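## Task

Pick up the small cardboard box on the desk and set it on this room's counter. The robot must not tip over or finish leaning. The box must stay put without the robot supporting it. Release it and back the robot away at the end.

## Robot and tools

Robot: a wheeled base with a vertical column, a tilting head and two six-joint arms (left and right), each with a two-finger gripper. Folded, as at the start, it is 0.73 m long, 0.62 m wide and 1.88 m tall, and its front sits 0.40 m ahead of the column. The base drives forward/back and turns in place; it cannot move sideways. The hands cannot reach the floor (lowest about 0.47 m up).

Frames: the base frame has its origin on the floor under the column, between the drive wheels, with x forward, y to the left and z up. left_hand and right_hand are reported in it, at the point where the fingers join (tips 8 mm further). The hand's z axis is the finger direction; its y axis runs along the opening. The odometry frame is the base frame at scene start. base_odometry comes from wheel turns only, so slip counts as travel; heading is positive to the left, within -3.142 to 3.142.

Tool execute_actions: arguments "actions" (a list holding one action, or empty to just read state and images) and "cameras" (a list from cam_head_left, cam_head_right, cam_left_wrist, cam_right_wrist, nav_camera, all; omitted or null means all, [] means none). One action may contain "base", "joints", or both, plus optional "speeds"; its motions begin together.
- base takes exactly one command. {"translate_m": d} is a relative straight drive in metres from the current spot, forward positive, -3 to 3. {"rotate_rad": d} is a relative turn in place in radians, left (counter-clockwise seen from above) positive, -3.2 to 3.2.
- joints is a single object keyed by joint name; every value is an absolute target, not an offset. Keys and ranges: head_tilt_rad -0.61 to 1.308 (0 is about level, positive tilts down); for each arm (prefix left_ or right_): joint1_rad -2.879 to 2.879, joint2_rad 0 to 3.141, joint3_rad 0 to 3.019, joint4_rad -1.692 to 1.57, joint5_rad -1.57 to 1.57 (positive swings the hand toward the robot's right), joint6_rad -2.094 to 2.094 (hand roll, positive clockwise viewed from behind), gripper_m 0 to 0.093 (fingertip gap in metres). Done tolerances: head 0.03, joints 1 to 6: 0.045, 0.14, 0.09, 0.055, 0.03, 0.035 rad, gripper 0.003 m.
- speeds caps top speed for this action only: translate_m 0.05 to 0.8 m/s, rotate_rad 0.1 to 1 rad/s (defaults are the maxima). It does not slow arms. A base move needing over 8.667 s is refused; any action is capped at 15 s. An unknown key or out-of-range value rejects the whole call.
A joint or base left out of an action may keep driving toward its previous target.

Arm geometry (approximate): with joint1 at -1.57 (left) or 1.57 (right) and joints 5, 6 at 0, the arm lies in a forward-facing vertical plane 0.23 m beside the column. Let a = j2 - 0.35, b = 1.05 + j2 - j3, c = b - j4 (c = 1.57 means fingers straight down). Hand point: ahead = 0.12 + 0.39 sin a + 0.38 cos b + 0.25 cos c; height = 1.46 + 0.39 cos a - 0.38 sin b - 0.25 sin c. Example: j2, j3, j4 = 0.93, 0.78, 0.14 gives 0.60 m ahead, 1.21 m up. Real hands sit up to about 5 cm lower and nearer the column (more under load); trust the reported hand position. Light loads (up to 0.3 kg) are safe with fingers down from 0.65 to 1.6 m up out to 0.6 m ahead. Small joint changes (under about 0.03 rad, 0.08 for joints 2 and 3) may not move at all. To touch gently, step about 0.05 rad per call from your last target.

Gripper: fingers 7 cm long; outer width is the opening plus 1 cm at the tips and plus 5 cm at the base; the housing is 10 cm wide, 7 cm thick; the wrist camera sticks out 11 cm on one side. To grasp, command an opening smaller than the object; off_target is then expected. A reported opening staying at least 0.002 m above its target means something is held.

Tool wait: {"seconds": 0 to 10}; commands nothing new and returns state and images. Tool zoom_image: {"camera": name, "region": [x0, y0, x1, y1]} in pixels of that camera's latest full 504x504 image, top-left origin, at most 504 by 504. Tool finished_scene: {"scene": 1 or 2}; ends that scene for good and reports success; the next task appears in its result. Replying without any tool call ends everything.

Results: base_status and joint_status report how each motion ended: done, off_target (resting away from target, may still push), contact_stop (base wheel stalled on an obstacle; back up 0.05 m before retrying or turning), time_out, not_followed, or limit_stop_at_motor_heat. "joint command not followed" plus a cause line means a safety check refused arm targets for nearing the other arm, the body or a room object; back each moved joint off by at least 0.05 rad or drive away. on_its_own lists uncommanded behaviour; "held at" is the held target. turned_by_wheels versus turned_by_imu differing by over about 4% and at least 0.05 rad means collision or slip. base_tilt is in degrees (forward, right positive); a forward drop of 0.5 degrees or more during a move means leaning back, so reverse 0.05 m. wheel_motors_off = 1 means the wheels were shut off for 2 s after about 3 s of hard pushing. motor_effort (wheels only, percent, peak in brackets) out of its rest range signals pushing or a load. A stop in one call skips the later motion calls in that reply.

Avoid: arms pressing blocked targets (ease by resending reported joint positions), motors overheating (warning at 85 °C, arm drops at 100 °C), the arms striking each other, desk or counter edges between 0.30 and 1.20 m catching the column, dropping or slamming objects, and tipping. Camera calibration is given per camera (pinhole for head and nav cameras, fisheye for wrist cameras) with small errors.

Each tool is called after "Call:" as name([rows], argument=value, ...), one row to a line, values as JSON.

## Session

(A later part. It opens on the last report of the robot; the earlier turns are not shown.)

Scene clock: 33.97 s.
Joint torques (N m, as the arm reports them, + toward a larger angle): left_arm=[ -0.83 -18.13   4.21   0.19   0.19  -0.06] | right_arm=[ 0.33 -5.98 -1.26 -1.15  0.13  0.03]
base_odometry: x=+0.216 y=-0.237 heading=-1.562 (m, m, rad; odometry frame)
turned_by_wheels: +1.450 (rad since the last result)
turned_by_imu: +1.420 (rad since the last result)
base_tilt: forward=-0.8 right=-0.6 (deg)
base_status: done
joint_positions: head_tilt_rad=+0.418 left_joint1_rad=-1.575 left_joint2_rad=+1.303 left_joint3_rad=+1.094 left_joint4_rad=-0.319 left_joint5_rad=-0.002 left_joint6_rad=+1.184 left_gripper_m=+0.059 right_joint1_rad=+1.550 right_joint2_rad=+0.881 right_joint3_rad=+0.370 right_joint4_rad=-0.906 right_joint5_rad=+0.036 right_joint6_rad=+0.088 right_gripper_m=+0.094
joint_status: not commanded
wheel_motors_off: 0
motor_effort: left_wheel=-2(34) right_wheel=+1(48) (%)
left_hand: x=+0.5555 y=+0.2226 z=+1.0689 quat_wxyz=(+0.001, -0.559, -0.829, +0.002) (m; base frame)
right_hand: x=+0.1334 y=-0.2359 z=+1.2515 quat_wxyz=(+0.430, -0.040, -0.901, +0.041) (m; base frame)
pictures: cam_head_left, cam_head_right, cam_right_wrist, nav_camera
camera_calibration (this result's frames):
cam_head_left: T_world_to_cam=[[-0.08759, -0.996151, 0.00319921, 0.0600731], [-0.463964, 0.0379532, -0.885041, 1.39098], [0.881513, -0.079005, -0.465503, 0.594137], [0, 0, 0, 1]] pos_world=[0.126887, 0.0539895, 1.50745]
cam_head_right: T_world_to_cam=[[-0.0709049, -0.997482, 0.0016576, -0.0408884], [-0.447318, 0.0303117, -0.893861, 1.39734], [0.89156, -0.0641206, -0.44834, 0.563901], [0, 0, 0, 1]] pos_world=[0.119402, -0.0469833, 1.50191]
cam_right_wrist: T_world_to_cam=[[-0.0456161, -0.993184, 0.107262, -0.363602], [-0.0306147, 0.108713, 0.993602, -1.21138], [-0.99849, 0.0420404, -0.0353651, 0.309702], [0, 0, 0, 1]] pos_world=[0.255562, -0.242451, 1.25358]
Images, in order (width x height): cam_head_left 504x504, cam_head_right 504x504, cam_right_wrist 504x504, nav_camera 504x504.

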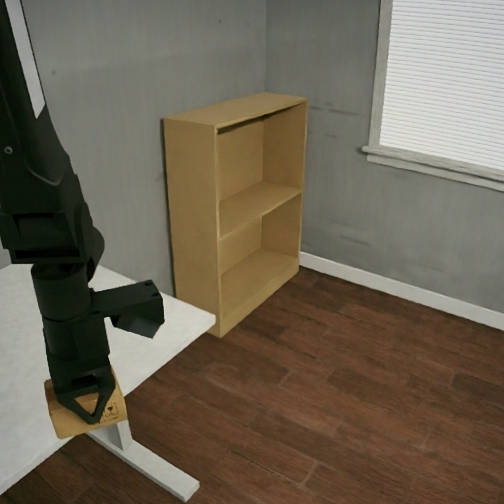

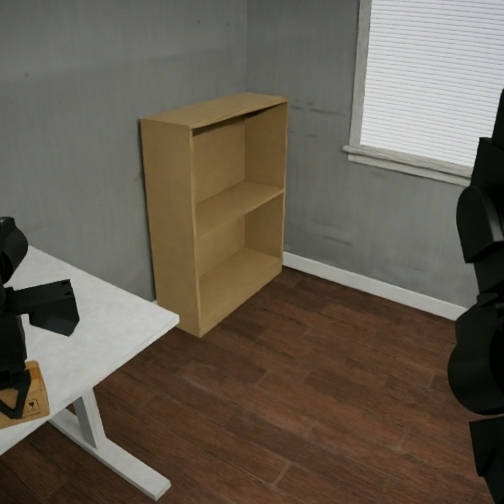

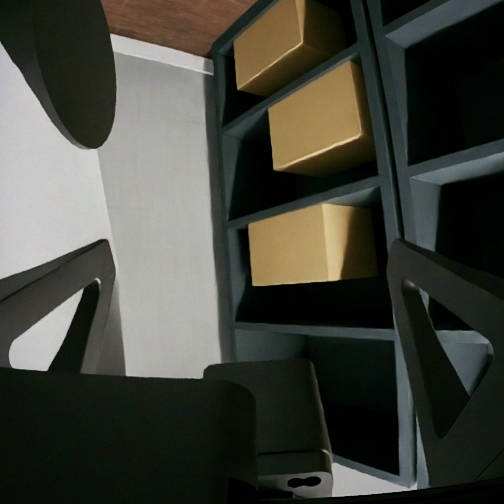

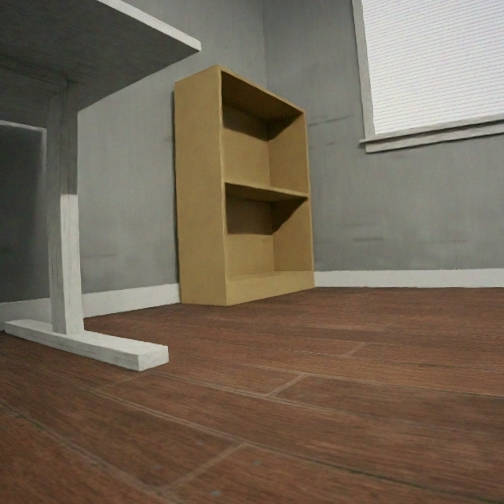

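Call:
execute_actions([
  {"base":{"rotate_rad":2.7}},
])

Scene clock: 46.47 s.
Joint torques (N m, as the arm reports them, + toward a larger angle): left_arm=[ -1.07 -18.31   4.18   0.16   0.17  -0.03] | right_arm=[ 0.36 -5.9  -1.23 -1.16  0.13  0.03]
base_odometry: x=+0.216 y=-0.237 heading=+1.138 (m, m, rad; odometry frame)
turned_by_wheels: +2.699 (rad since the last result)
turned_by_imu: +2.661 (rad since the last result)
base_tilt: forward=-0.8 right=-0.6 (deg)
base_status: done
joint_positions: head_tilt_rad=+0.418 left_joint1_rad=-1.575 left_joint2_rad=+1.303 left_joint3_rad=+1.094 left_joint4_rad=-0.319 left_joint5_rad=-0.002 left_joint6_rad=+1.184 left_gripper_m=+0.059 right_joint1_rad=+1.550 right_joint2_rad=+0.881 right_joint3_rad=+0.370 right_joint4_rad=-0.906 right_joint5_rad=+0.036 right_joint6_rad=+0.088 right_gripper_m=+0.094
joint_status: not commanded
wheel_motors_off: 0
motor_effort: left_wheel=-4(29) right_wheel=+5(26) (%)
left_hand: x=+0.5555 y=+0.2226 z=+1.0689 quat_wxyz=(+0.001, -0.559, -0.829, +0.002) (m; base frame)
right_hand: x=+0.1334 y=-0.2359 z=+1.2515 quat_wxyz=(+0.430, -0.040, -0.901, +0.041) (m; base frame)
pictures: cam_head_left, cam_head_right, cam_left_wrist, cam_right_wrist, nav_camera
camera_calibration (this result's frames):
cam_head_left: T_world_to_cam=[[-0.08759, -0.996151, 0.00319921, 0.0600731], [-0.463964, 0.0379532, -0.885041, 1.39098], [0.881513, -0.079005, -0.465503, 0.594137], [0, 0, 0, 1]] pos_world=[0.126887, 0.0539895, 1.50745]
cam_head_right: T_world_to_cam=[[-0.0709049, -0.997482, 0.0016576, -0.0408884], [-0.447318, 0.0303117, -0.893861, 1.39734], [0.89156, -0.0641206, -0.44834, 0.563901], [0, 0, 0, 1]] pos_world=[0.119402, -0.0469833, 1.50191]
cam_left_wrist: T_world_to_cam=[[-0.923788, -0.382882, -0.0040698, 0.604623], [-0.312549, 0.747868, 0.585668, -0.615128], [-0.221198, 0.542305, -0.810541, 0.99201], [0, 0, 0, 1]] pos_world=[0.585717, 0.153562, 1.16679]
cam_right_wrist: T_world_to_cam=[[-0.0456161, -0.993184, 0.107262, -0.363602], [-0.0306147, 0.108713, 0.993602, -1.21138], [-0.99849, 0.0420404, -0.0353651, 0.309702], [0, 0, 0, 1]] pos_world=[0.255562, -0.242451, 1.25358]
Images, in order (width x height): cam_head_left 504x504, cam_head_right 504x504, cam_left_wrist 504x504, cam_right_wrist 504x504, nav_camera 504x504.

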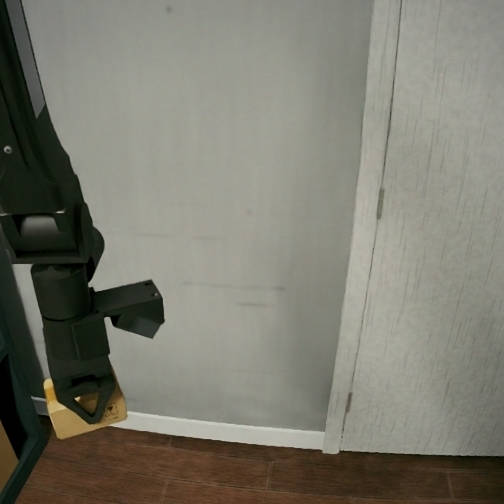

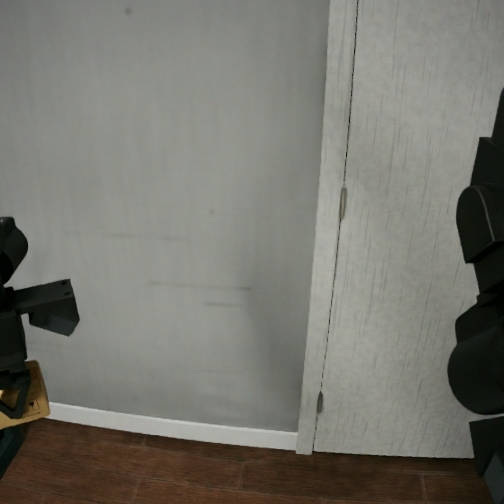

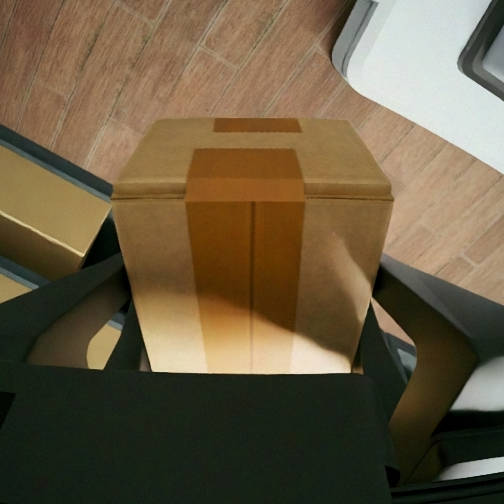

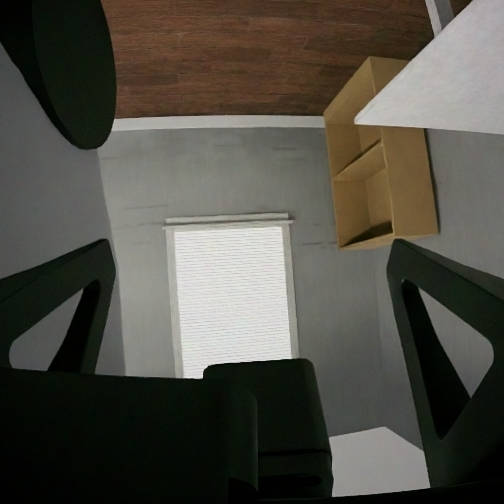

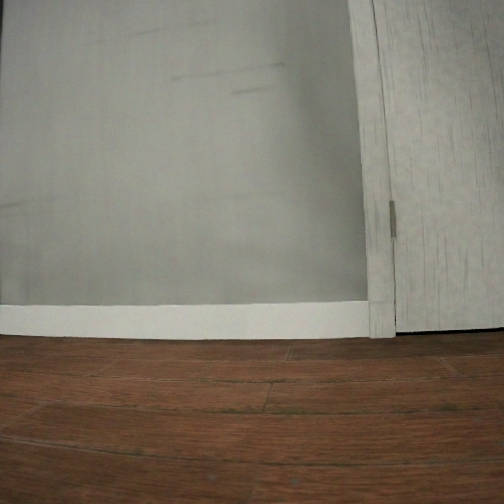

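Call:
execute_actions([
  {"base":{"rotate_rad":-0.235},"joints":{"left_joint2_rad":1.0,"left_joint3_rad":1.05,"left_joint4_rad":-0.5,"left_joint6_rad":1.57}},
], cameras=[])

Call:
execute_actions([
  {"base":{"translate_m":-1.7}},
], cameras=["cam_head_left","cam_right_wrist"])

Call:
execute_actions([
  {"base":{"rotate_rad":-1.85}},
])

Scene clock: 49.87 s.
Joint torques (N m, as the arm reports them, + toward a larger angle): left_arm=[ -0.93 -16.7    6.41  -0.49   0.18   0.2 ] | right_arm=[ 0.34 -5.98 -1.21 -1.12  0.13  0.03]
base_odometry: x=+0.216 y=-0.237 heading=+0.903 (m, m, rad; odometry frame)
turned_by_wheels: -0.235 (rad since the last result)
turned_by_imu: -0.233 (rad since the last result)
base_tilt: forward=-0.8 right=-0.7 (deg)
base_status: done
joint_positions: head_tilt_rad=+0.418 left_joint1_rad=-1.575 left_joint2_rad=+0.998 left_joint3_rad=+1.045 left_joint4_rad=-0.487 left_joint5_rad=-0.002 left_joint6_rad=+1.555 left_gripper_m=+0.059 right_joint1_rad=+1.550 right_joint2_rad=+0.881 right_joint3_rad=+0.370 right_joint4_rad=-0.906 right_joint5_rad=+0.036 right_joint6_rad=+0.088 right_gripper_m=+0.094
joint_status: all done
wheel_motors_off: 0
motor_effort: left_wheel=+4(25) right_wheel=-3(22) (%)
left_hand: x=+0.5840 y=+0.2232 z=+1.1957 quat_wxyz=(-0.030, -0.702, -0.711, -0.029) (m; base frame)
right_hand: x=+0.1334 y=-0.2359 z=+1.2515 quat_wxyz=(+0.430, -0.040, -0.901, +0.041) (m; base frame)
pictures: none
No camera images: the call's "cameras" was empty. Leave "cameras" out to get every camera's image.

Scene clock: 54.00 s.
Joint torques (N m, as the arm reports them, + toward a larger angle): left_arm=[ -1.08 -16.87   6.6   -0.48   0.18   0.18] | right_arm=[ 0.43 -5.92 -1.23 -1.21  0.13  0.02]
base_odometry: x=-0.836 y=-1.572 heading=+0.904 (m, m, rad; odometry frame)
turned_by_wheels: +0.001 (rad since the last result)
turned_by_imu: +0.000 (rad since the last result)
base_tilt: forward=-0.7 right=-0.6 (deg)
base_status: done
joint_positions: head_tilt_rad=+0.418 left_joint1_rad=-1.575 left_joint2_rad=+0.998 left_joint3_rad=+1.044 left_joint4_rad=-0.488 left_joint5_rad=-0.002 left_joint6_rad=+1.556 left_gripper_m=+0.059 right_joint1_rad=+1.550 right_joint2_rad=+0.881 right_joint3_rad=+0.370 right_joint4_rad=-0.906 right_joint5_rad=+0.036 right_joint6_rad=+0.088 right_gripper_m=+0.094
joint_status: not commanded
wheel_motors_off: 0
motor_effort: left_wheel=+2(59) right_wheel=-2(75) (%)
left_hand: x=+0.5837 y=+0.2232 z=+1.1956 quat_wxyz=(-0.030, -0.702, -0.711, -0.029) (m; base frame)
right_hand: x=+0.1336 y=-0.2359 z=+1.2515 quat_wxyz=(+0.430, -0.040, -0.901, +0.041) (m; base frame)
pictures: cam_head_left, cam_right_wrist
camera_calibration (this result's frames):
cam_head_left: T_world_to_cam=[[-0.0875903, -0.996151, 0.00319036, 0.0600867], [-0.463874, 0.0379532, -0.885088, 1.39105], [0.88156, -0.079005, -0.465414, 0.593997], [0, 0, 0, 1]] pos_world=[0.12689, 0.0539895, 1.50746]
cam_right_wrist: T_world_to_cam=[[-0.0456502, -0.993184, 0.107249, -0.363567], [-0.0309944, 0.108717, 0.993589, -1.21124], [-0.998477, 0.0420334, -0.0357461, 0.310377], [0, 0, 0, 1]] pos_world=[0.255766, -0.242453, 1.25356]
Images, in order (width x height): cam_head_left 504x504, cam_right_wrist 504x504.

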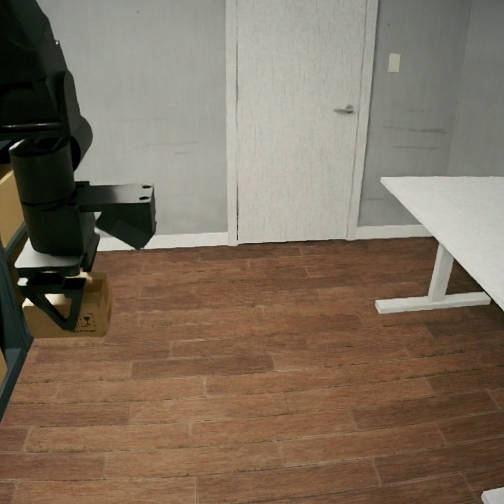

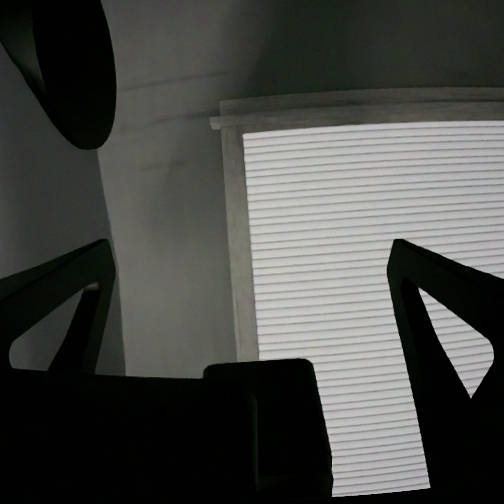

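Scene clock: 57.17 s.
Joint torques (N m, as the arm reports them, + toward a larger angle): left_arm=[ -0.92 -16.97   6.5   -0.48   0.18   0.2 ] | right_arm=[ 0.36 -6.   -1.24 -1.16  0.13  0.03]
base_odometry: x=-0.836 y=-1.572 heading=-0.945 (m, m, rad; odometry frame)
turned_by_wheels: -1.849 (rad since the last result)
turned_by_imu: -1.817 (rad since the last result)
base_tilt: forward=-0.8 right=-0.6 (deg)
base_status: done
joint_positions: head_tilt_rad=+0.418 left_joint1_rad=-1.575 left_joint2_rad=+0.998 left_joint3_rad=+1.044 left_joint4_rad=-0.488 left_joint5_rad=-0.002 left_joint6_rad=+1.556 left_gripper_m=+0.059 right_joint1_rad=+1.550 right_joint2_rad=+0.881 right_joint3_rad=+0.370 right_joint4_rad=-0.906 right_joint5_rad=+0.036 right_joint6_rad=+0.088 right_gripper_m=+0.094
joint_status: not commanded
wheel_motors_off: 0
motor_effort: left_wheel=+3(57) right_wheel=-3(52) (%)
left_hand: x=+0.5837 y=+0.2232 z=+1.1956 quat_wxyz=(-0.030, -0.702, -0.711, -0.029) (m; base frame)
right_hand: x=+0.1336 y=-0.2359 z=+1.2515 quat_wxyz=(+0.430, -0.040, -0.901, +0.041) (m; base frame)
pictures: cam_head_left, cam_head_right, cam_left_wrist, cam_right_wrist, nav_camera
camera_calibration (this result's frames):
cam_head_left: T_world_to_cam=[[-0.0875903, -0.996151, 0.00319037, 0.0600867], [-0.463875, 0.0379532, -0.885088, 1.39105], [0.88156, -0.079005, -0.465414, 0.593997], [0, 0, 0, 1]] pos_world=[0.12689, 0.0539895, 1.50746]
cam_head_right: T_world_to_cam=[[-0.0709051, -0.997482, 0.00165044, -0.0408773], [-0.447227, 0.0303117, -0.893907, 1.3974], [0.891605, -0.0641206, -0.44825, 0.56376], [0, 0, 0, 1]] pos_world=[0.119406, -0.0469833, 1.50192]
cam_left_wrist: T_world_to_cam=[[-0.995617, -0.0214658, -0.0910265, 0.696667], [-0.0705638, 0.811191, 0.580509, -0.830187], [0.0613788, 0.584387, -0.80915, 0.924694], [0, 0, 0, 1]] pos_world=[0.578276, 0.148016, 1.29356]
cam_right_wrist: T_world_to_cam=[[-0.0456502, -0.993184, 0.107249, -0.363567], [-0.0309944, 0.108717, 0.993589, -1.21124], [-0.998477, 0.0420334, -0.0357461, 0.310377], [0, 0, 0, 1]] pos_world=[0.255766, -0.242453, 1.25356]
Images, in order (width x height): cam_head_left 504x504, cam_head_right 504x504, cam_left_wrist 504x504, cam_right_wrist 504x504, nav_camera 504x504.

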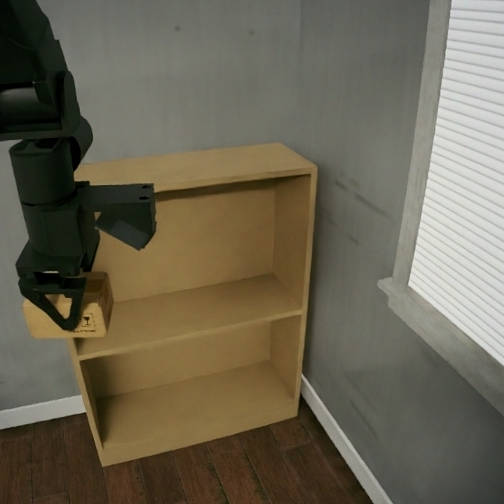

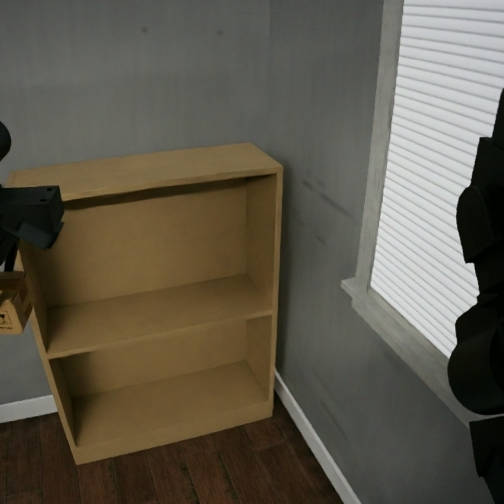

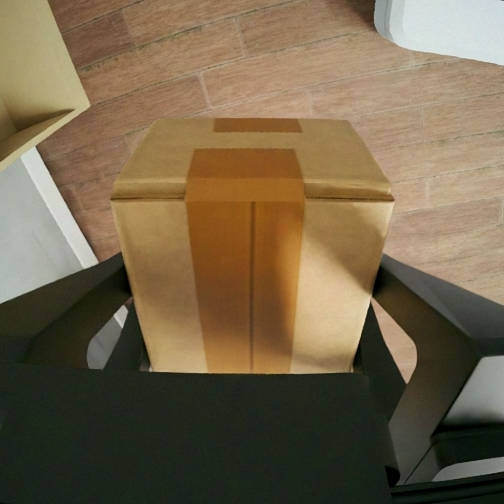

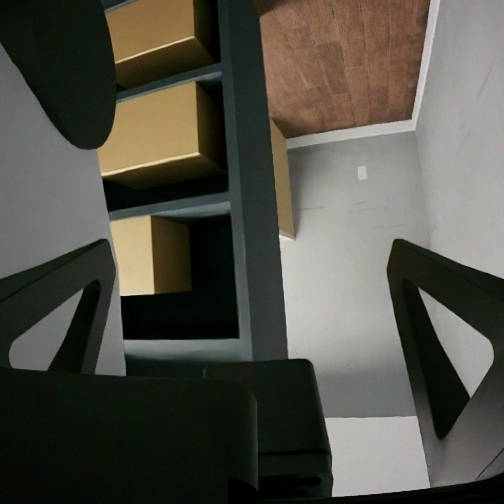

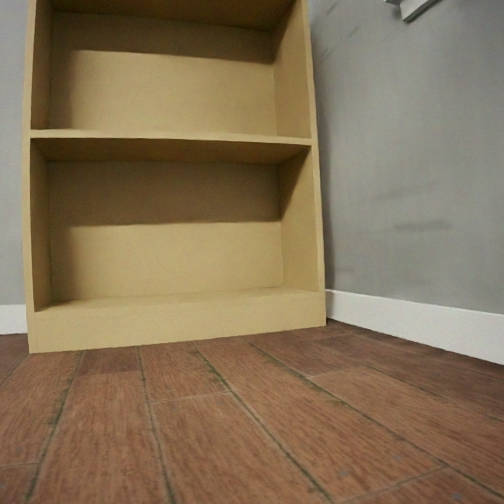

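Call:
execute_actions([
  {"base":{"rotate_rad":3.2}},
], cameras=[])

Call:
execute_actions([
  {"base":{"rotate_rad":0.3},"joints":{"head_tilt_rad":0.6}},
], cameras=["cam_head_left","cam_head_right","nav_camera"])

Scene clock: 62.60 s.
Joint torques (N m, as the arm reports them, + toward a larger angle): left_arm=[ -1.41 -16.79   6.48  -0.49   0.2    0.2 ] | right_arm=[ 0.3  -5.97 -1.25 -1.14  0.13  0.03]
base_odometry: x=-0.836 y=-1.572 heading=+2.254 (m, m, rad; odometry frame)
turned_by_wheels: +3.199 (rad since the last result)
turned_by_imu: +3.145 (rad since the last result)
base_tilt: forward=-0.7 right=-0.6 (deg)
base_status: done
joint_positions: head_tilt_rad=+0.418 left_joint1_rad=-1.575 left_joint2_rad=+0.998 left_joint3_rad=+1.044 left_joint4_rad=-0.488 left_joint5_rad=-0.002 left_joint6_rad=+1.556 left_gripper_m=+0.059 right_joint1_rad=+1.550 right_joint2_rad=+0.881 right_joint3_rad=+0.370 right_joint4_rad=-0.906 right_joint5_rad=+0.036 right_joint6_rad=+0.088 right_gripper_m=+0.094
joint_status: not commanded
wheel_motors_off: 0
motor_effort: left_wheel=-3(39) right_wheel=+2(46) (%)
left_hand: x=+0.5837 y=+0.2231 z=+1.1956 quat_wxyz=(-0.030, -0.702, -0.711, -0.028) (m; base frame)
right_hand: x=+0.1336 y=-0.2359 z=+1.2515 quat_wxyz=(+0.430, -0.040, -0.901, +0.041) (m; base frame)
pictures: none
No camera images: the call's "cameras" was empty. Leave "cameras" out to get every camera's image.

Scene clock: 64.20 s.
Joint torques (N m, as the arm reports them, + toward a larger angle): left_arm=[ -0.97 -17.02   6.59  -0.51   0.17   0.18] | right_arm=[ 0.38 -5.77 -1.22 -1.16  0.13  0.03]
base_odometry: x=-0.836 y=-1.572 heading=+2.554 (m, m, rad; odometry frame)
turned_by_wheels: +0.299 (rad since the last result)
turned_by_imu: +0.295 (rad since the last result)
base_tilt: forward=-0.8 right=-0.6 (deg)
base_status: done
joint_positions: head_tilt_rad=+0.603 left_joint1_rad=-1.575 left_joint2_rad=+0.998 left_joint3_rad=+1.044 left_joint4_rad=-0.488 left_joint5_rad=-0.002 left_joint6_rad=+1.556 left_gripper_m=+0.059 right_joint1_rad=+1.550 right_joint2_rad=+0.881 right_joint3_rad=+0.370 right_joint4_rad=-0.906 right_joint5_rad=+0.036 right_joint6_rad=+0.088 right_gripper_m=+0.094
joint_status: all done
wheel_motors_off: 0
motor_effort: left_wheel=-3(29) right_wheel=+4(29) (%)
left_hand: x=+0.5837 y=+0.2231 z=+1.1956 quat_wxyz=(-0.030, -0.702, -0.711, -0.028) (m; base frame)
right_hand: x=+0.1336 y=-0.2359 z=+1.2515 quat_wxyz=(+0.430, -0.040, -0.901, +0.041) (m; base frame)
pictures: cam_head_left, cam_head_right, nav_camera
camera_calibration (this result's frames):
cam_head_left: T_world_to_cam=[[-0.0855071, -0.996151, 0.0192558, 0.0352419], [-0.61884, 0.0379532, -0.784599, 1.24404], [0.780849, -0.079005, -0.619704, 0.83664], [0, 0, 0, 1]] pos_world=[0.119589, 0.0539895, 1.49387]
cam_head_right: T_world_to_cam=[[-0.0693902, -0.997482, 0.0146714, -0.0610054], [-0.6041, 0.0303117, -0.796331, 1.25498], [0.793881, -0.0641206, -0.604683, 0.809551], [0, 0, 0, 1]] pos_world=[0.111212, -0.0469833, 1.4898]
Images, in order (width x height): cam_head_left 504x504, cam_head_right 504x504, nav_camera 504x504.

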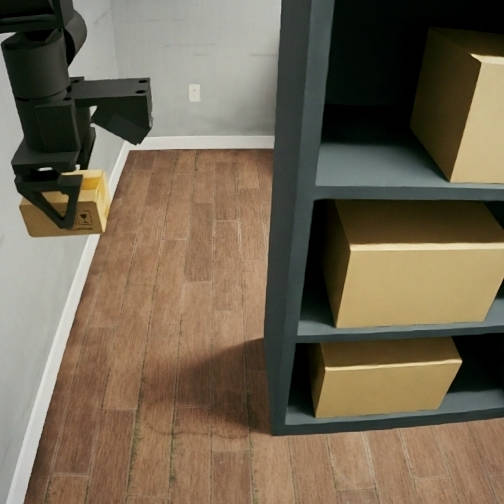

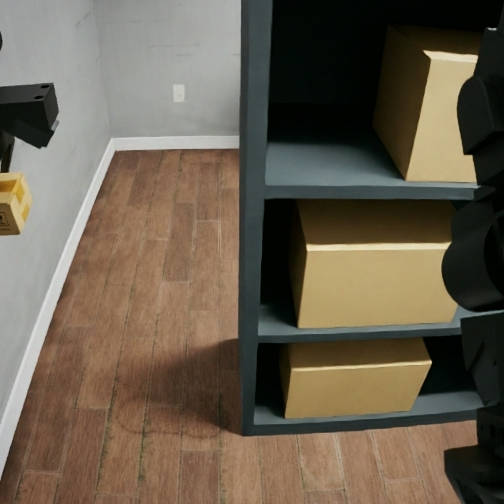

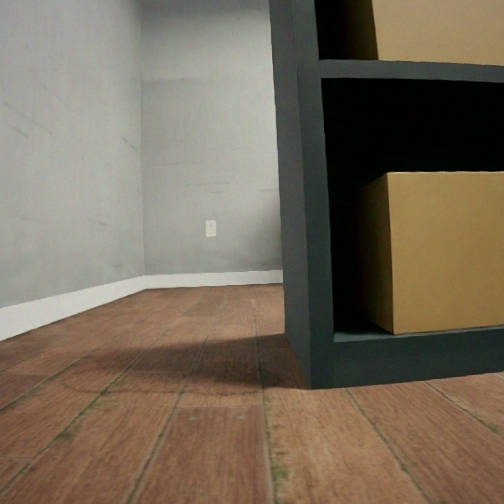

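Call:
execute_actions([
  {"base":{"rotate_rad":-0.335}},
], cameras=[])

Call:
execute_actions([
  {"base":{"translate_m":-0.85}},
], cameras=[])

Call:
execute_actions([
  {"base":{"rotate_rad":0.325}},
], cameras=[])

Call:
execute_actions([
  {"base":{"translate_m":1.0},"joints":{"head_tilt_rad":0.8}},
], cameras=["cam_head_left","cam_head_right","nav_camera"])

Scene clock: 68.00 s.
Joint torques (N m, as the arm reports them, + toward a larger angle): left_arm=[ -1.01 -17.04   6.56  -0.43   0.19   0.19] | right_arm=[ 0.35 -6.38 -1.25 -1.15  0.13  0.03]
base_odometry: x=-0.836 y=-1.572 heading=+2.219 (m, m, rad; odometry frame)
turned_by_wheels: -0.334 (rad since the last result)
turned_by_imu: -0.332 (rad since the last result)
base_tilt: forward=-0.7 right=-0.7 (deg)
base_status: done
joint_positions: head_tilt_rad=+0.603 left_joint1_rad=-1.575 left_joint2_rad=+0.998 left_joint3_rad=+1.044 left_joint4_rad=-0.488 left_joint5_rad=-0.002 left_joint6_rad=+1.556 left_gripper_m=+0.059 right_joint1_rad=+1.550 right_joint2_rad=+0.881 right_joint3_rad=+0.370 right_joint4_rad=-0.906 right_joint5_rad=+0.036 right_joint6_rad=+0.088 right_gripper_m=+0.094
joint_status: not commanded
wheel_motors_off: 0
motor_effort: left_wheel=+3(24) right_wheel=-3(23) (%)
left_hand: x=+0.5837 y=+0.2231 z=+1.1956 quat_wxyz=(-0.030, -0.702, -0.711, -0.028) (m; base frame)
right_hand: x=+0.1336 y=-0.2359 z=+1.2515 quat_wxyz=(+0.430, -0.040, -0.901, +0.041) (m; base frame)
pictures: none
No camera images: the call's "cameras" was empty. Leave "cameras" out to get every camera's image.

Scene clock: 71.10 s.
Joint torques (N m, as the arm reports them, + toward a larger angle): left_arm=[ -1.11 -17.21   6.7   -0.42   0.17   0.19] | right_arm=[ 0.37 -6.01 -1.01 -1.17  0.13  0.03]
base_odometry: x=-0.322 y=-2.250 heading=+2.220 (m, m, rad; odometry frame)
turned_by_wheels: +0.001 (rad since the last result)
turned_by_imu: +0.000 (rad since the last result)
base_tilt: forward=-0.8 right=-0.6 (deg)
base_status: done
joint_positions: head_tilt_rad=+0.604 left_joint1_rad=-1.575 left_joint2_rad=+0.999 left_joint3_rad=+1.043 left_joint4_rad=-0.489 left_joint5_rad=-0.002 left_joint6_rad=+1.556 left_gripper_m=+0.059 right_joint1_rad=+1.550 right_joint2_rad=+0.881 right_joint3_rad=+0.368 right_joint4_rad=-0.906 right_joint5_rad=+0.036 right_joint6_rad=+0.088 right_gripper_m=+0.094
joint_status: not commanded
wheel_motors_off: 0
motor_effort: left_wheel=+1(58) right_wheel=-2(72) (%)
left_hand: x=+0.5826 y=+0.2231 z=+1.1948 quat_wxyz=(-0.029, -0.702, -0.711, -0.027) (m; base frame)
right_hand: x=+0.1322 y=-0.2359 z=+1.2520 quat_wxyz=(+0.431, -0.040, -0.900, +0.041) (m; base frame)
pictures: none
No camera images: the call's "cameras" was empty. Leave "cameras" out to get every camera's image.

Scene clock: 72.57 s.
Joint torques (N m, as the arm reports them, + toward a larger angle): left_arm=[ -0.89 -16.99   6.63  -0.41   0.17   0.19] | right_arm=[ 0.36 -5.8  -1.04 -1.17  0.13  0.03]
base_odometry: x=-0.322 y=-2.250 heading=+2.544 (m, m, rad; odometry frame)
turned_by_wheels: +0.324 (rad since the last result)
turned_by_imu: +0.313 (rad since the last result)
base_tilt: forward=-0.8 right=-0.6 (deg)
base_status: done
joint_positions: head_tilt_rad=+0.604 left_joint1_rad=-1.575 left_joint2_rad=+0.999 left_joint3_rad=+1.043 left_joint4_rad=-0.489 left_joint5_rad=-0.002 left_joint6_rad=+1.556 left_gripper_m=+0.059 right_joint1_rad=+1.550 right_joint2_rad=+0.881 right_joint3_rad=+0.368 right_joint4_rad=-0.906 right_joint5_rad=+0.036 right_joint6_rad=+0.088 right_gripper_m=+0.094
joint_status: not commanded
wheel_motors_off: 0
motor_effort: left_wheel=+0(45) right_wheel=+3(57) (%)
left_hand: x=+0.5826 y=+0.2231 z=+1.1948 quat_wxyz=(-0.029, -0.702, -0.711, -0.027) (m; base frame)
right_hand: x=+0.1322 y=-0.2359 z=+1.2520 quat_wxyz=(+0.431, -0.040, -0.900, +0.041) (m; base frame)
pictures: none
No camera images: the call's "cameras" was empty. Leave "cameras" out to get every camera's image.

Scene clock: 75.87 s.
Joint torques (N m, as the arm reports them, + toward a larger angle): left_arm=[ -1.32 -16.9    6.67  -0.51   0.17   0.19] | right_arm=[ 0.3  -6.27 -1.47 -1.14  0.13  0.03]
base_odometry: x=-1.149 y=-1.688 heading=+2.545 (m, m, rad; odometry frame)
turned_by_wheels: +0.000 (rad since the last result)
turned_by_imu: -0.001 (rad since the last result)
base_tilt: forward=-0.7 right=-0.7 (deg)
base_status: done
joint_positions: head_tilt_rad=+0.802 left_joint1_rad=-1.575 left_joint2_rad=+0.999 left_joint3_rad=+1.044 left_joint4_rad=-0.489 left_joint5_rad=-0.002 left_joint6_rad=+1.556 left_gripper_m=+0.059 right_joint1_rad=+1.550 right_joint2_rad=+0.881 right_joint3_rad=+0.373 right_joint4_rad=-0.906 right_joint5_rad=+0.036 right_joint6_rad=+0.088 right_gripper_m=+0.094
joint_status: all done
wheel_motors_off: 0
motor_effort: left_wheel=+1(70) right_wheel=-1(74) (%)
left_hand: x=+0.5829 y=+0.2231 z=+1.1948 quat_wxyz=(-0.029, -0.702, -0.711, -0.028) (m; base frame)
right_hand: x=+0.1350 y=-0.2360 z=+1.2510 quat_wxyz=(+0.429, -0.040, -0.901, +0.041) (m; base frame)
pictures: cam_head_left, cam_head_right, nav_camera
camera_calibration (this result's frames):
cam_head_left: T_world_to_cam=[[-0.0800084, -0.996151, 0.0357896, 0.00950484], [-0.761815, 0.0379532, -0.646682, 1.0388], [0.642835, -0.079005, -0.76192, 1.06255], [0, 0, 0, 1]] pos_world=[0.109088, 0.0539895, 1.48101]
cam_head_right: T_world_to_cam=[[-0.0651169, -0.997482, 0.0281077, -0.0819109], [-0.749687, 0.0303117, -0.661098, 1.054], [0.658581, -0.0641206, -0.749773, 1.03976], [0, 0, 0, 1]] pos_world=[0.100072, -0.0469833, 1.47868]
Images, in order (width x height): cam_head_left 504x504, cam_head_right 504x504, nav_camera 504x504.

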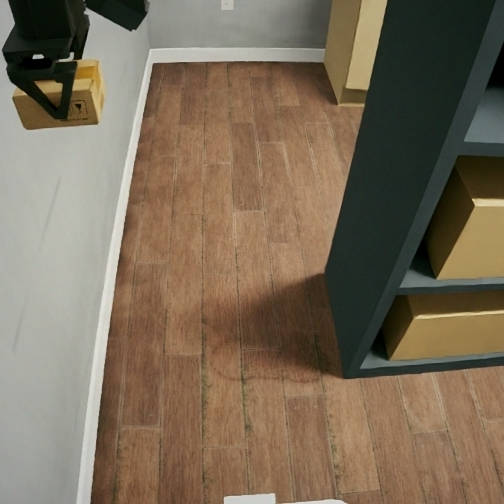

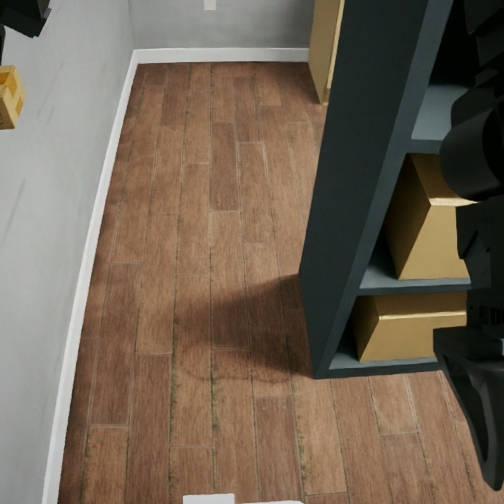

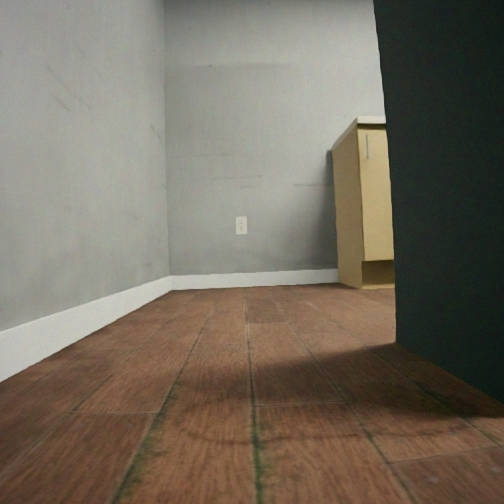

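Call:
execute_actions([
  {"base":{"translate_m":1.75},"joints":{"head_tilt_rad":0.6}},
], cameras=["cam_head_left","cam_head_right","nav_camera"])

Scene clock: 80.70 s.
Joint torques (N m, as the arm reports them, + toward a larger angle): left_arm=[ -1.09 -17.16   6.56  -0.42   0.18   0.19] | right_arm=[ 0.38 -5.96 -1.33 -1.17  0.13  0.02]
base_odometry: x=-2.597 y=-0.704 heading=+2.545 (m, m, rad; odometry frame)
turned_by_wheels: +0.000 (rad since the last result)
turned_by_imu: -0.001 (rad since the last result)
base_tilt: forward=-0.8 right=-0.6 (deg)
base_status: done
joint_positions: head_tilt_rad=+0.617 left_joint1_rad=-1.575 left_joint2_rad=+0.999 left_joint3_rad=+1.043 left_joint4_rad=-0.489 left_joint5_rad=-0.002 left_joint6_rad=+1.556 left_gripper_m=+0.059 right_joint1_rad=+1.550 right_joint2_rad=+0.881 right_joint3_rad=+0.371 right_joint4_rad=-0.906 right_joint5_rad=+0.036 right_joint6_rad=+0.088 right_gripper_m=+0.094
joint_status: all done
wheel_motors_off: 0
motor_effort: left_wheel=+0(35) right_wheel=+0(36) (%)
left_hand: x=+0.5824 y=+0.2231 z=+1.1947 quat_wxyz=(-0.029, -0.702, -0.711, -0.027) (m; base frame)
right_hand: x=+0.1341 y=-0.2359 z=+1.2513 quat_wxyz=(+0.430, -0.040, -0.901, +0.041) (m; base frame)
pictures: cam_head_left, cam_head_right, nav_camera
camera_calibration (this result's frames):
cam_head_left: T_world_to_cam=[[-0.0852389, -0.996151, 0.02041, 0.0334509], [-0.629391, 0.0379532, -0.776161, 1.23158], [0.772399, -0.079005, -0.630204, 0.853233], [0, 0, 0, 1]] pos_world=[0.118958, 0.0539895, 1.49293]
cam_head_right: T_world_to_cam=[[-0.0691855, -0.997482, 0.0156082, -0.0624583], [-0.614811, 0.0303117, -0.788091, 1.24282], [0.785634, -0.0641206, -0.61536, 0.826408], [0, 0, 0, 1]] pos_world=[0.110528, -0.0469833, 1.48897]
Images, in order (width x height): cam_head_left 504x504, cam_head_right 504x504, nav_camera 504x504.

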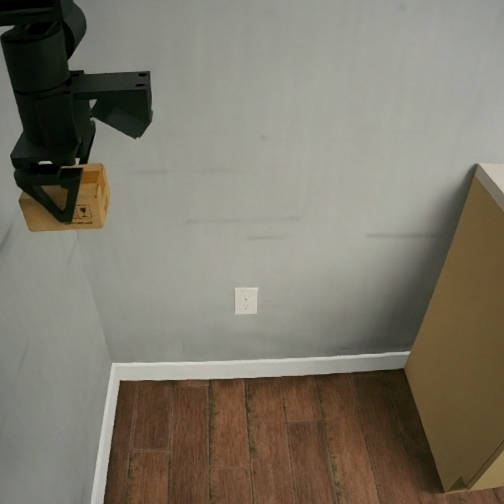

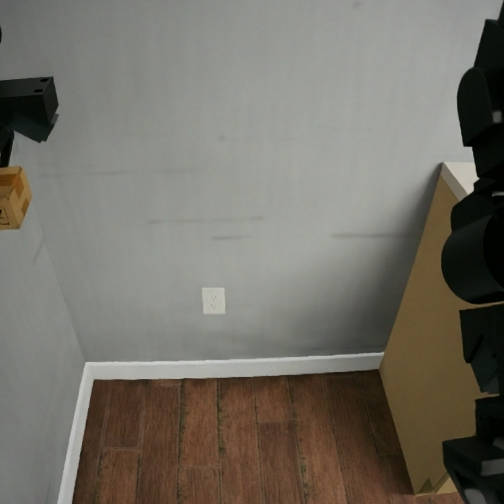

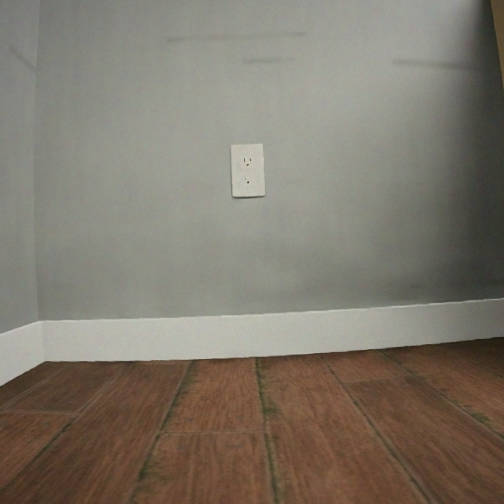

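Call:
execute_actions([
  {"base":{"rotate_rad":-0.25}},
], cameras=[])

Call:
execute_actions([
  {"base":{"translate_m":0.25}},
], cameras=[])

Call:
execute_actions([
  {"base":{"rotate_rad":-0.85},"joints":{"head_tilt_rad":0.9}},
], cameras=["cam_head_left","cam_head_right","nav_camera"])

Scene clock: 83.03 s.
Joint torques (N m, as the arm reports them, + toward a larger angle): left_arm=[ -0.84 -17.07   6.63  -0.49   0.15   0.18] | right_arm=[ 0.34 -6.   -1.34 -1.18  0.13  0.03]
base_odometry: x=-2.597 y=-0.704 heading=+2.296 (m, m, rad; odometry frame)
turned_by_wheels: -0.249 (rad since the last result)
turned_by_imu: -0.240 (rad since the last result)
base_tilt: forward=-0.8 right=-0.7 (deg)
base_status: done
joint_positions: head_tilt_rad=+0.617 left_joint1_rad=-1.575 left_joint2_rad=+0.999 left_joint3_rad=+1.043 left_joint4_rad=-0.489 left_joint5_rad=-0.002 left_joint6_rad=+1.556 left_gripper_m=+0.059 right_joint1_rad=+1.550 right_joint2_rad=+0.881 right_joint3_rad=+0.371 right_joint4_rad=-0.906 right_joint5_rad=+0.036 right_joint6_rad=+0.088 right_gripper_m=+0.094
joint_status: not commanded
wheel_motors_off: 0
motor_effort: left_wheel=+0(47) right_wheel=-2(55) (%)
left_hand: x=+0.5824 y=+0.2231 z=+1.1947 quat_wxyz=(-0.029, -0.702, -0.711, -0.027) (m; base frame)
right_hand: x=+0.1341 y=-0.2359 z=+1.2513 quat_wxyz=(+0.430, -0.040, -0.901, +0.041) (m; base frame)
pictures: none
No camera images: the call's "cameras" was empty. Leave "cameras" out to get every camera's image.

Scene clock: 85.03 s.
Joint torques (N m, as the arm reports them, + toward a larger angle): left_arm=[ -1.32 -16.82   6.68  -0.46   0.17   0.2 ] | right_arm=[ 0.28 -5.75 -1.37 -1.21  0.13  0.03]
base_odometry: x=-2.763 y=-0.517 heading=+2.294 (m, m, rad; odometry frame)
turned_by_wheels: -0.002 (rad since the last result)
turned_by_imu: -0.003 (rad since the last result)
base_tilt: forward=-0.8 right=-0.6 (deg)
base_status: done
joint_positions: head_tilt_rad=+0.617 left_joint1_rad=-1.575 left_joint2_rad=+1.000 left_joint3_rad=+1.043 left_joint4_rad=-0.489 left_joint5_rad=-0.002 left_joint6_rad=+1.556 left_gripper_m=+0.059 right_joint1_rad=+1.550 right_joint2_rad=+0.881 right_joint3_rad=+0.372 right_joint4_rad=-0.906 right_joint5_rad=+0.036 right_joint6_rad=+0.088 right_gripper_m=+0.094
joint_status: not commanded
wheel_motors_off: 0
motor_effort: left_wheel=-2(61) right_wheel=+2(68) (%)
left_hand: x=+0.5822 y=+0.2231 z=+1.1943 quat_wxyz=(-0.028, -0.702, -0.711, -0.027) (m; base frame)
right_hand: x=+0.1345 y=-0.2360 z=+1.2512 quat_wxyz=(+0.429, -0.040, -0.901, +0.041) (m; base frame)
pictures: none
No camera images: the call's "cameras" was empty. Leave "cameras" out to get every camera's image.

Scene clock: 87.20 s.
Joint torques (N m, as the arm reports them, + toward a larger angle): left_arm=[ -1.   -17.12   6.66  -0.45   0.15   0.19] | right_arm=[ 0.31 -5.96 -1.33 -1.15  0.12  0.03]
base_odometry: x=-2.763 y=-0.517 heading=+1.445 (m, m, rad; odometry frame)
turned_by_wheels: -0.849 (rad since the last result)
turned_by_imu: -0.830 (rad since the last result)
base_tilt: forward=-0.7 right=-0.6 (deg)
base_status: done
joint_positions: head_tilt_rad=+0.901 left_joint1_rad=-1.575 left_joint2_rad=+1.000 left_joint3_rad=+1.043 left_joint4_rad=-0.489 left_joint5_rad=-0.002 left_joint6_rad=+1.556 left_gripper_m=+0.059 right_joint1_rad=+1.550 right_joint2_rad=+0.881 right_joint3_rad=+0.372 right_joint4_rad=-0.906 right_joint5_rad=+0.036 right_joint6_rad=+0.088 right_gripper_m=+0.094
joint_status: all done
wheel_motors_off: 0
motor_effort: left_wheel=+3(49) right_wheel=-3(57) (%)
left_hand: x=+0.5822 y=+0.2231 z=+1.1943 quat_wxyz=(-0.028, -0.702, -0.711, -0.027) (m; base frame)
right_hand: x=+0.1345 y=-0.2360 z=+1.2512 quat_wxyz=(+0.429, -0.040, -0.901, +0.041) (m; base frame)
pictures: cam_head_left, cam_head_right, nav_camera
camera_calibration (this result's frames):
cam_head_left: T_world_to_cam=[[-0.076113, -0.996151, 0.0434633, -0.00250751], [-0.821562, 0.0379532, -0.568855, 0.921934], [0.565016, -0.079005, -0.821289, 1.15787], [0, 0, 0, 1]] pos_world=[0.103018, 0.0539895, 1.4755]
cam_head_right: T_world_to_cam=[[-0.0620465, -0.997482, 0.0343581, -0.0916901], [-0.810906, 0.0303117, -0.584391, 0.93893], [0.581878, -0.0641206, -0.810745, 1.13749], [0, 0, 0, 1]] pos_world=[0.0938167, -0.0469833, 1.47406]
Images, in order (width x height): cam_head_left 504x504, cam_head_right 504x504, nav_camera 504x504.

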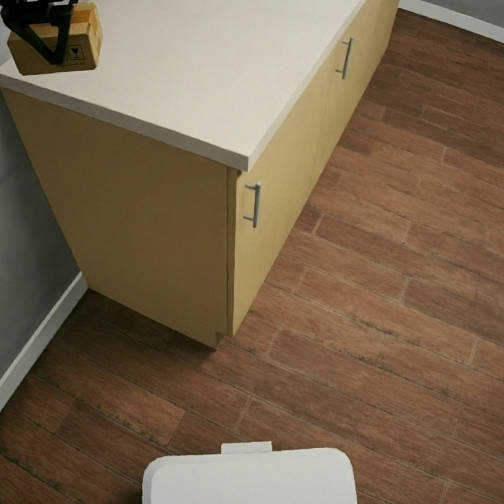

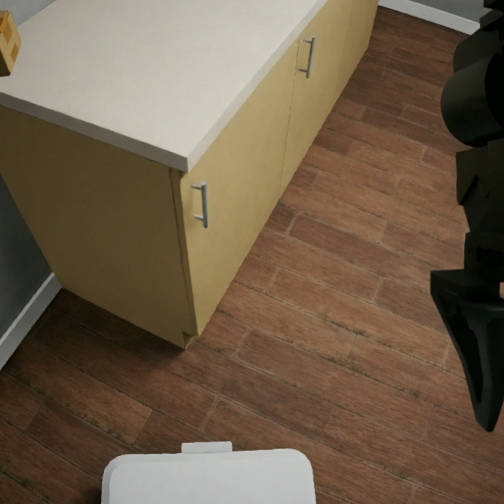

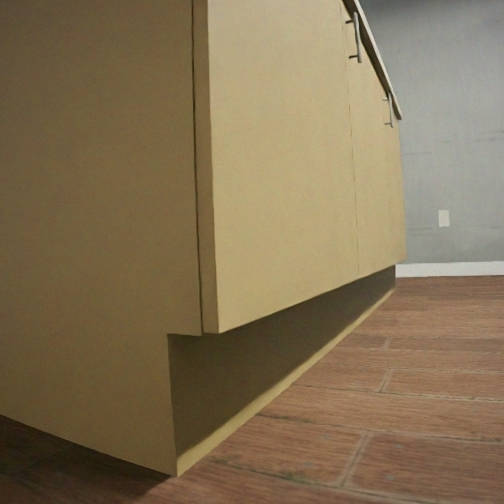

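Call:
execute_actions([
  {"base":{"translate_m":0.2},"joints":{"left_joint2_rad":1.7,"left_joint3_rad":2.2,"left_joint4_rad":-1.0}},
], cameras=[])

Call:
execute_actions([
  {"joints":{"left_joint2_rad":1.92,"left_joint3_rad":2.385,"left_joint4_rad":-0.97}},
], cameras=["cam_head_left","cam_head_right","cam_left_wrist"])

Scene clock: 90.20 s.
Joint torques (N m, as the arm reports them, + toward a larger angle): left_arm=[ -1.03 -26.8   11.32  -0.78   0.16   0.2 ] | right_arm=[ 0.32 -6.01 -1.45 -1.17  0.13  0.03]
base_odometry: x=-2.738 y=-0.318 heading=+1.443 (m, m, rad; odometry frame)
turned_by_wheels: -0.002 (rad since the last result)
turned_by_imu: -0.003 (rad since the last result)
base_tilt: forward=-0.8 right=-0.6 (deg)
base_status: done
joint_positions: head_tilt_rad=+0.902 left_joint1_rad=-1.575 left_joint2_rad=+1.691 left_joint3_rad=+2.174 left_joint4_rad=-0.984 left_joint5_rad=-0.002 left_joint6_rad=+1.556 left_gripper_m=+0.059 right_joint1_rad=+1.550 right_joint2_rad=+0.881 right_joint3_rad=+0.373 right_joint4_rad=-0.906 right_joint5_rad=+0.036 right_joint6_rad=+0.088 right_gripper_m=+0.094
joint_status: all done
wheel_motors_off: 0
motor_effort: left_wheel=-2(62) right_wheel=+1(68) (%)
left_hand: x=+0.8269 y=+0.2223 z=+1.0920 quat_wxyz=(-0.008, -0.703, -0.711, -0.007) (m; base frame)
right_hand: x=+0.1348 y=-0.2360 z=+1.2510 quat_wxyz=(+0.429, -0.040, -0.901, +0.041) (m; base frame)
pictures: none
No camera images: the call's "cameras" was empty. Leave "cameras" out to get every camera's image.

Scene clock: 91.50 s.
Joint torques (N m, as the arm reports them, + toward a larger angle): left_arm=[ -0.93 -28.94  11.55   0.05   0.17   0.2 ] | right_arm=[ 0.38 -6.04 -1.47 -1.14  0.13  0.03]
base_odometry: x=-2.738 y=-0.318 heading=+1.443 (m, m, rad; odometry frame)
turned_by_wheels: +0.000 (rad since the last result)
turned_by_imu: +0.000 (rad since the last result)
base_tilt: forward=-0.7 right=-0.7 (deg)
base_status: not commanded
joint_positions: head_tilt_rad=+0.902 left_joint1_rad=-1.575 left_joint2_rad=+1.946 left_joint3_rad=+2.347 left_joint4_rad=-0.979 left_joint5_rad=-0.002 left_joint6_rad=+1.556 left_gripper_m=+0.059 right_joint1_rad=+1.550 right_joint2_rad=+0.881 right_joint3_rad=+0.373 right_joint4_rad=-0.906 right_joint5_rad=+0.036 right_joint6_rad=+0.088 right_gripper_m=+0.094
joint_status: all done
wheel_motors_off: 0
motor_effort: left_wheel=-3(3) right_wheel=+3(3) (%)
left_hand: x=+0.8005 y=+0.2220 z=+0.9700 quat_wxyz=(+0.019, -0.702, -0.711, +0.019) (m; base frame)
right_hand: x=+0.1348 y=-0.2360 z=+1.2510 quat_wxyz=(+0.429, -0.040, -0.901, +0.041) (m; base frame)
pictures: cam_head_left, cam_head_right, cam_left_wrist
camera_calibration (this result's frames):
cam_head_left: T_world_to_cam=[[-0.0760714, -0.996151, 0.043536, -0.0026215], [-0.822105, 0.0379532, -0.56807, 0.920752], [0.564231, -0.079005, -0.821828, 1.15874], [0, 0, 0, 1]] pos_world=[0.102957, 0.0539895, 1.47545]
cam_head_right: T_world_to_cam=[[-0.0620137, -0.997482, 0.0344174, -0.091783], [-0.811464, 0.0303117, -0.583616, 0.937765], [0.581103, -0.0641206, -0.8113, 1.13838], [0, 0, 0, 1]] pos_world=[0.0937537, -0.0469833, 1.47402]
cam_left_wrist: T_world_to_cam=[[-0.998799, -0.0202616, 0.0446095, 0.762678], [0.00965017, 0.811296, 0.584556, -0.75107], [-0.0480356, 0.584285, -0.810126, 0.818039], [0, 0, 0, 1]] pos_world=[0.808305, 0.146825, 1.06773]
Images, in order (width x height): cam_head_left 504x504, cam_head_right 504x504, cam_left_wrist 504x504.

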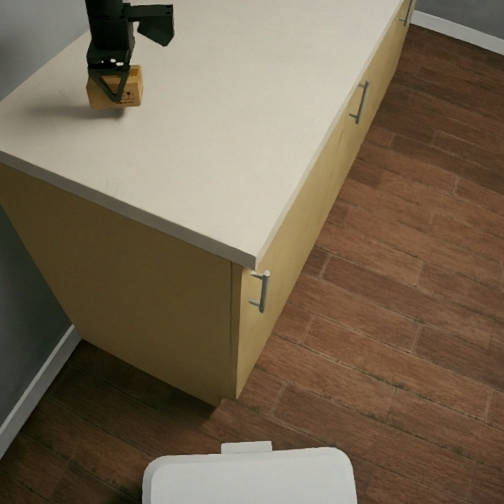

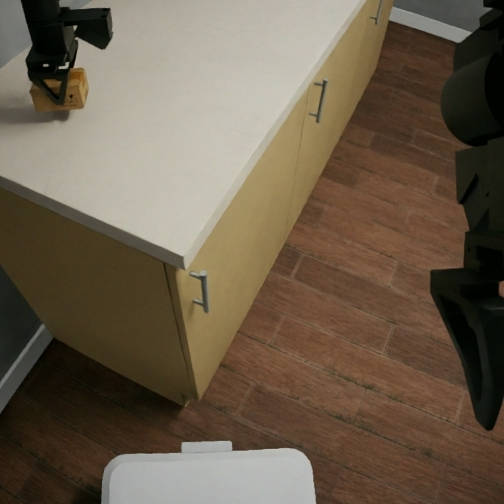

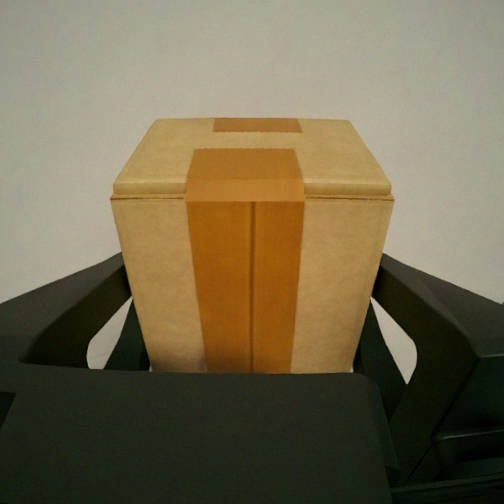

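Call:
execute_actions([
  {"joints":{"left_joint2_rad":2.0,"left_joint3_rad":2.46}},
], cameras=["cam_head_left"])

Scene clock: 93.30 s.
Joint torques (N m, as the arm reports them, + toward a larger angle): left_arm=[ -0.95 -26.48  12.35   0.09   0.17   0.19] | right_arm=[ 0.34 -5.97 -1.5  -1.15  0.12  0.03]
base_odometry: x=-2.738 y=-0.318 heading=+1.443 (m, m, rad; odometry frame)
turned_by_wheels: +0.000 (rad since the last result)
turned_by_imu: -0.001 (rad since the last result)
base_tilt: forward=-0.8 right=-0.6 (deg)
base_status: not commanded
joint_positions: head_tilt_rad=+0.902 left_joint1_rad=-1.575 left_joint2_rad=+1.990 left_joint3_rad=+2.417 left_joint4_rad=-0.979 left_joint5_rad=-0.002 left_joint6_rad=+1.556 left_gripper_m=+0.059 right_joint1_rad=+1.550 right_joint2_rad=+0.881 right_joint3_rad=+0.373 right_joint4_rad=-0.906 right_joint5_rad=+0.036 right_joint6_rad=+0.088 right_gripper_m=+0.094
joint_status: all done
wheel_motors_off: 0
motor_effort: left_wheel=-3(3) right_wheel=+3(3) (%)
left_hand: x=+0.8115 y=+0.2219 z=+0.9605 quat_wxyz=(+0.010, -0.703, -0.711, +0.010) (m; base frame)
right_hand: x=+0.1348 y=-0.2360 z=+1.2510 quat_wxyz=(+0.429, -0.040, -0.901, +0.041) (m; base frame)
pictures: cam_head_left
camera_calibration (this result's frames):
cam_head_left: T_world_to_cam=[[-0.0760714, -0.996151, 0.043536, -0.0026215], [-0.822105, 0.0379532, -0.56807, 0.920752], [0.564231, -0.079005, -0.821828, 1.15874], [0, 0, 0, 1]] pos_world=[0.102957, 0.0539895, 1.47545]
Images, in order (width x height): cam_head_left 504x504.

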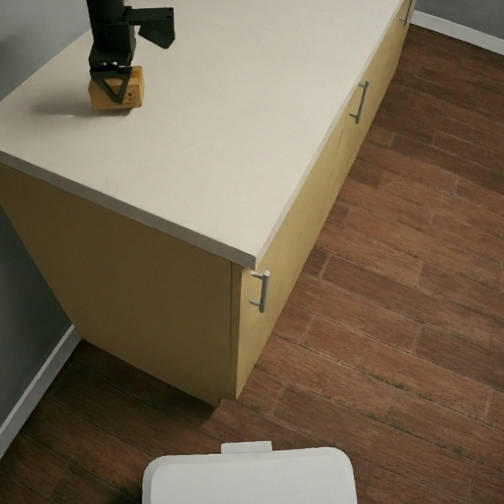

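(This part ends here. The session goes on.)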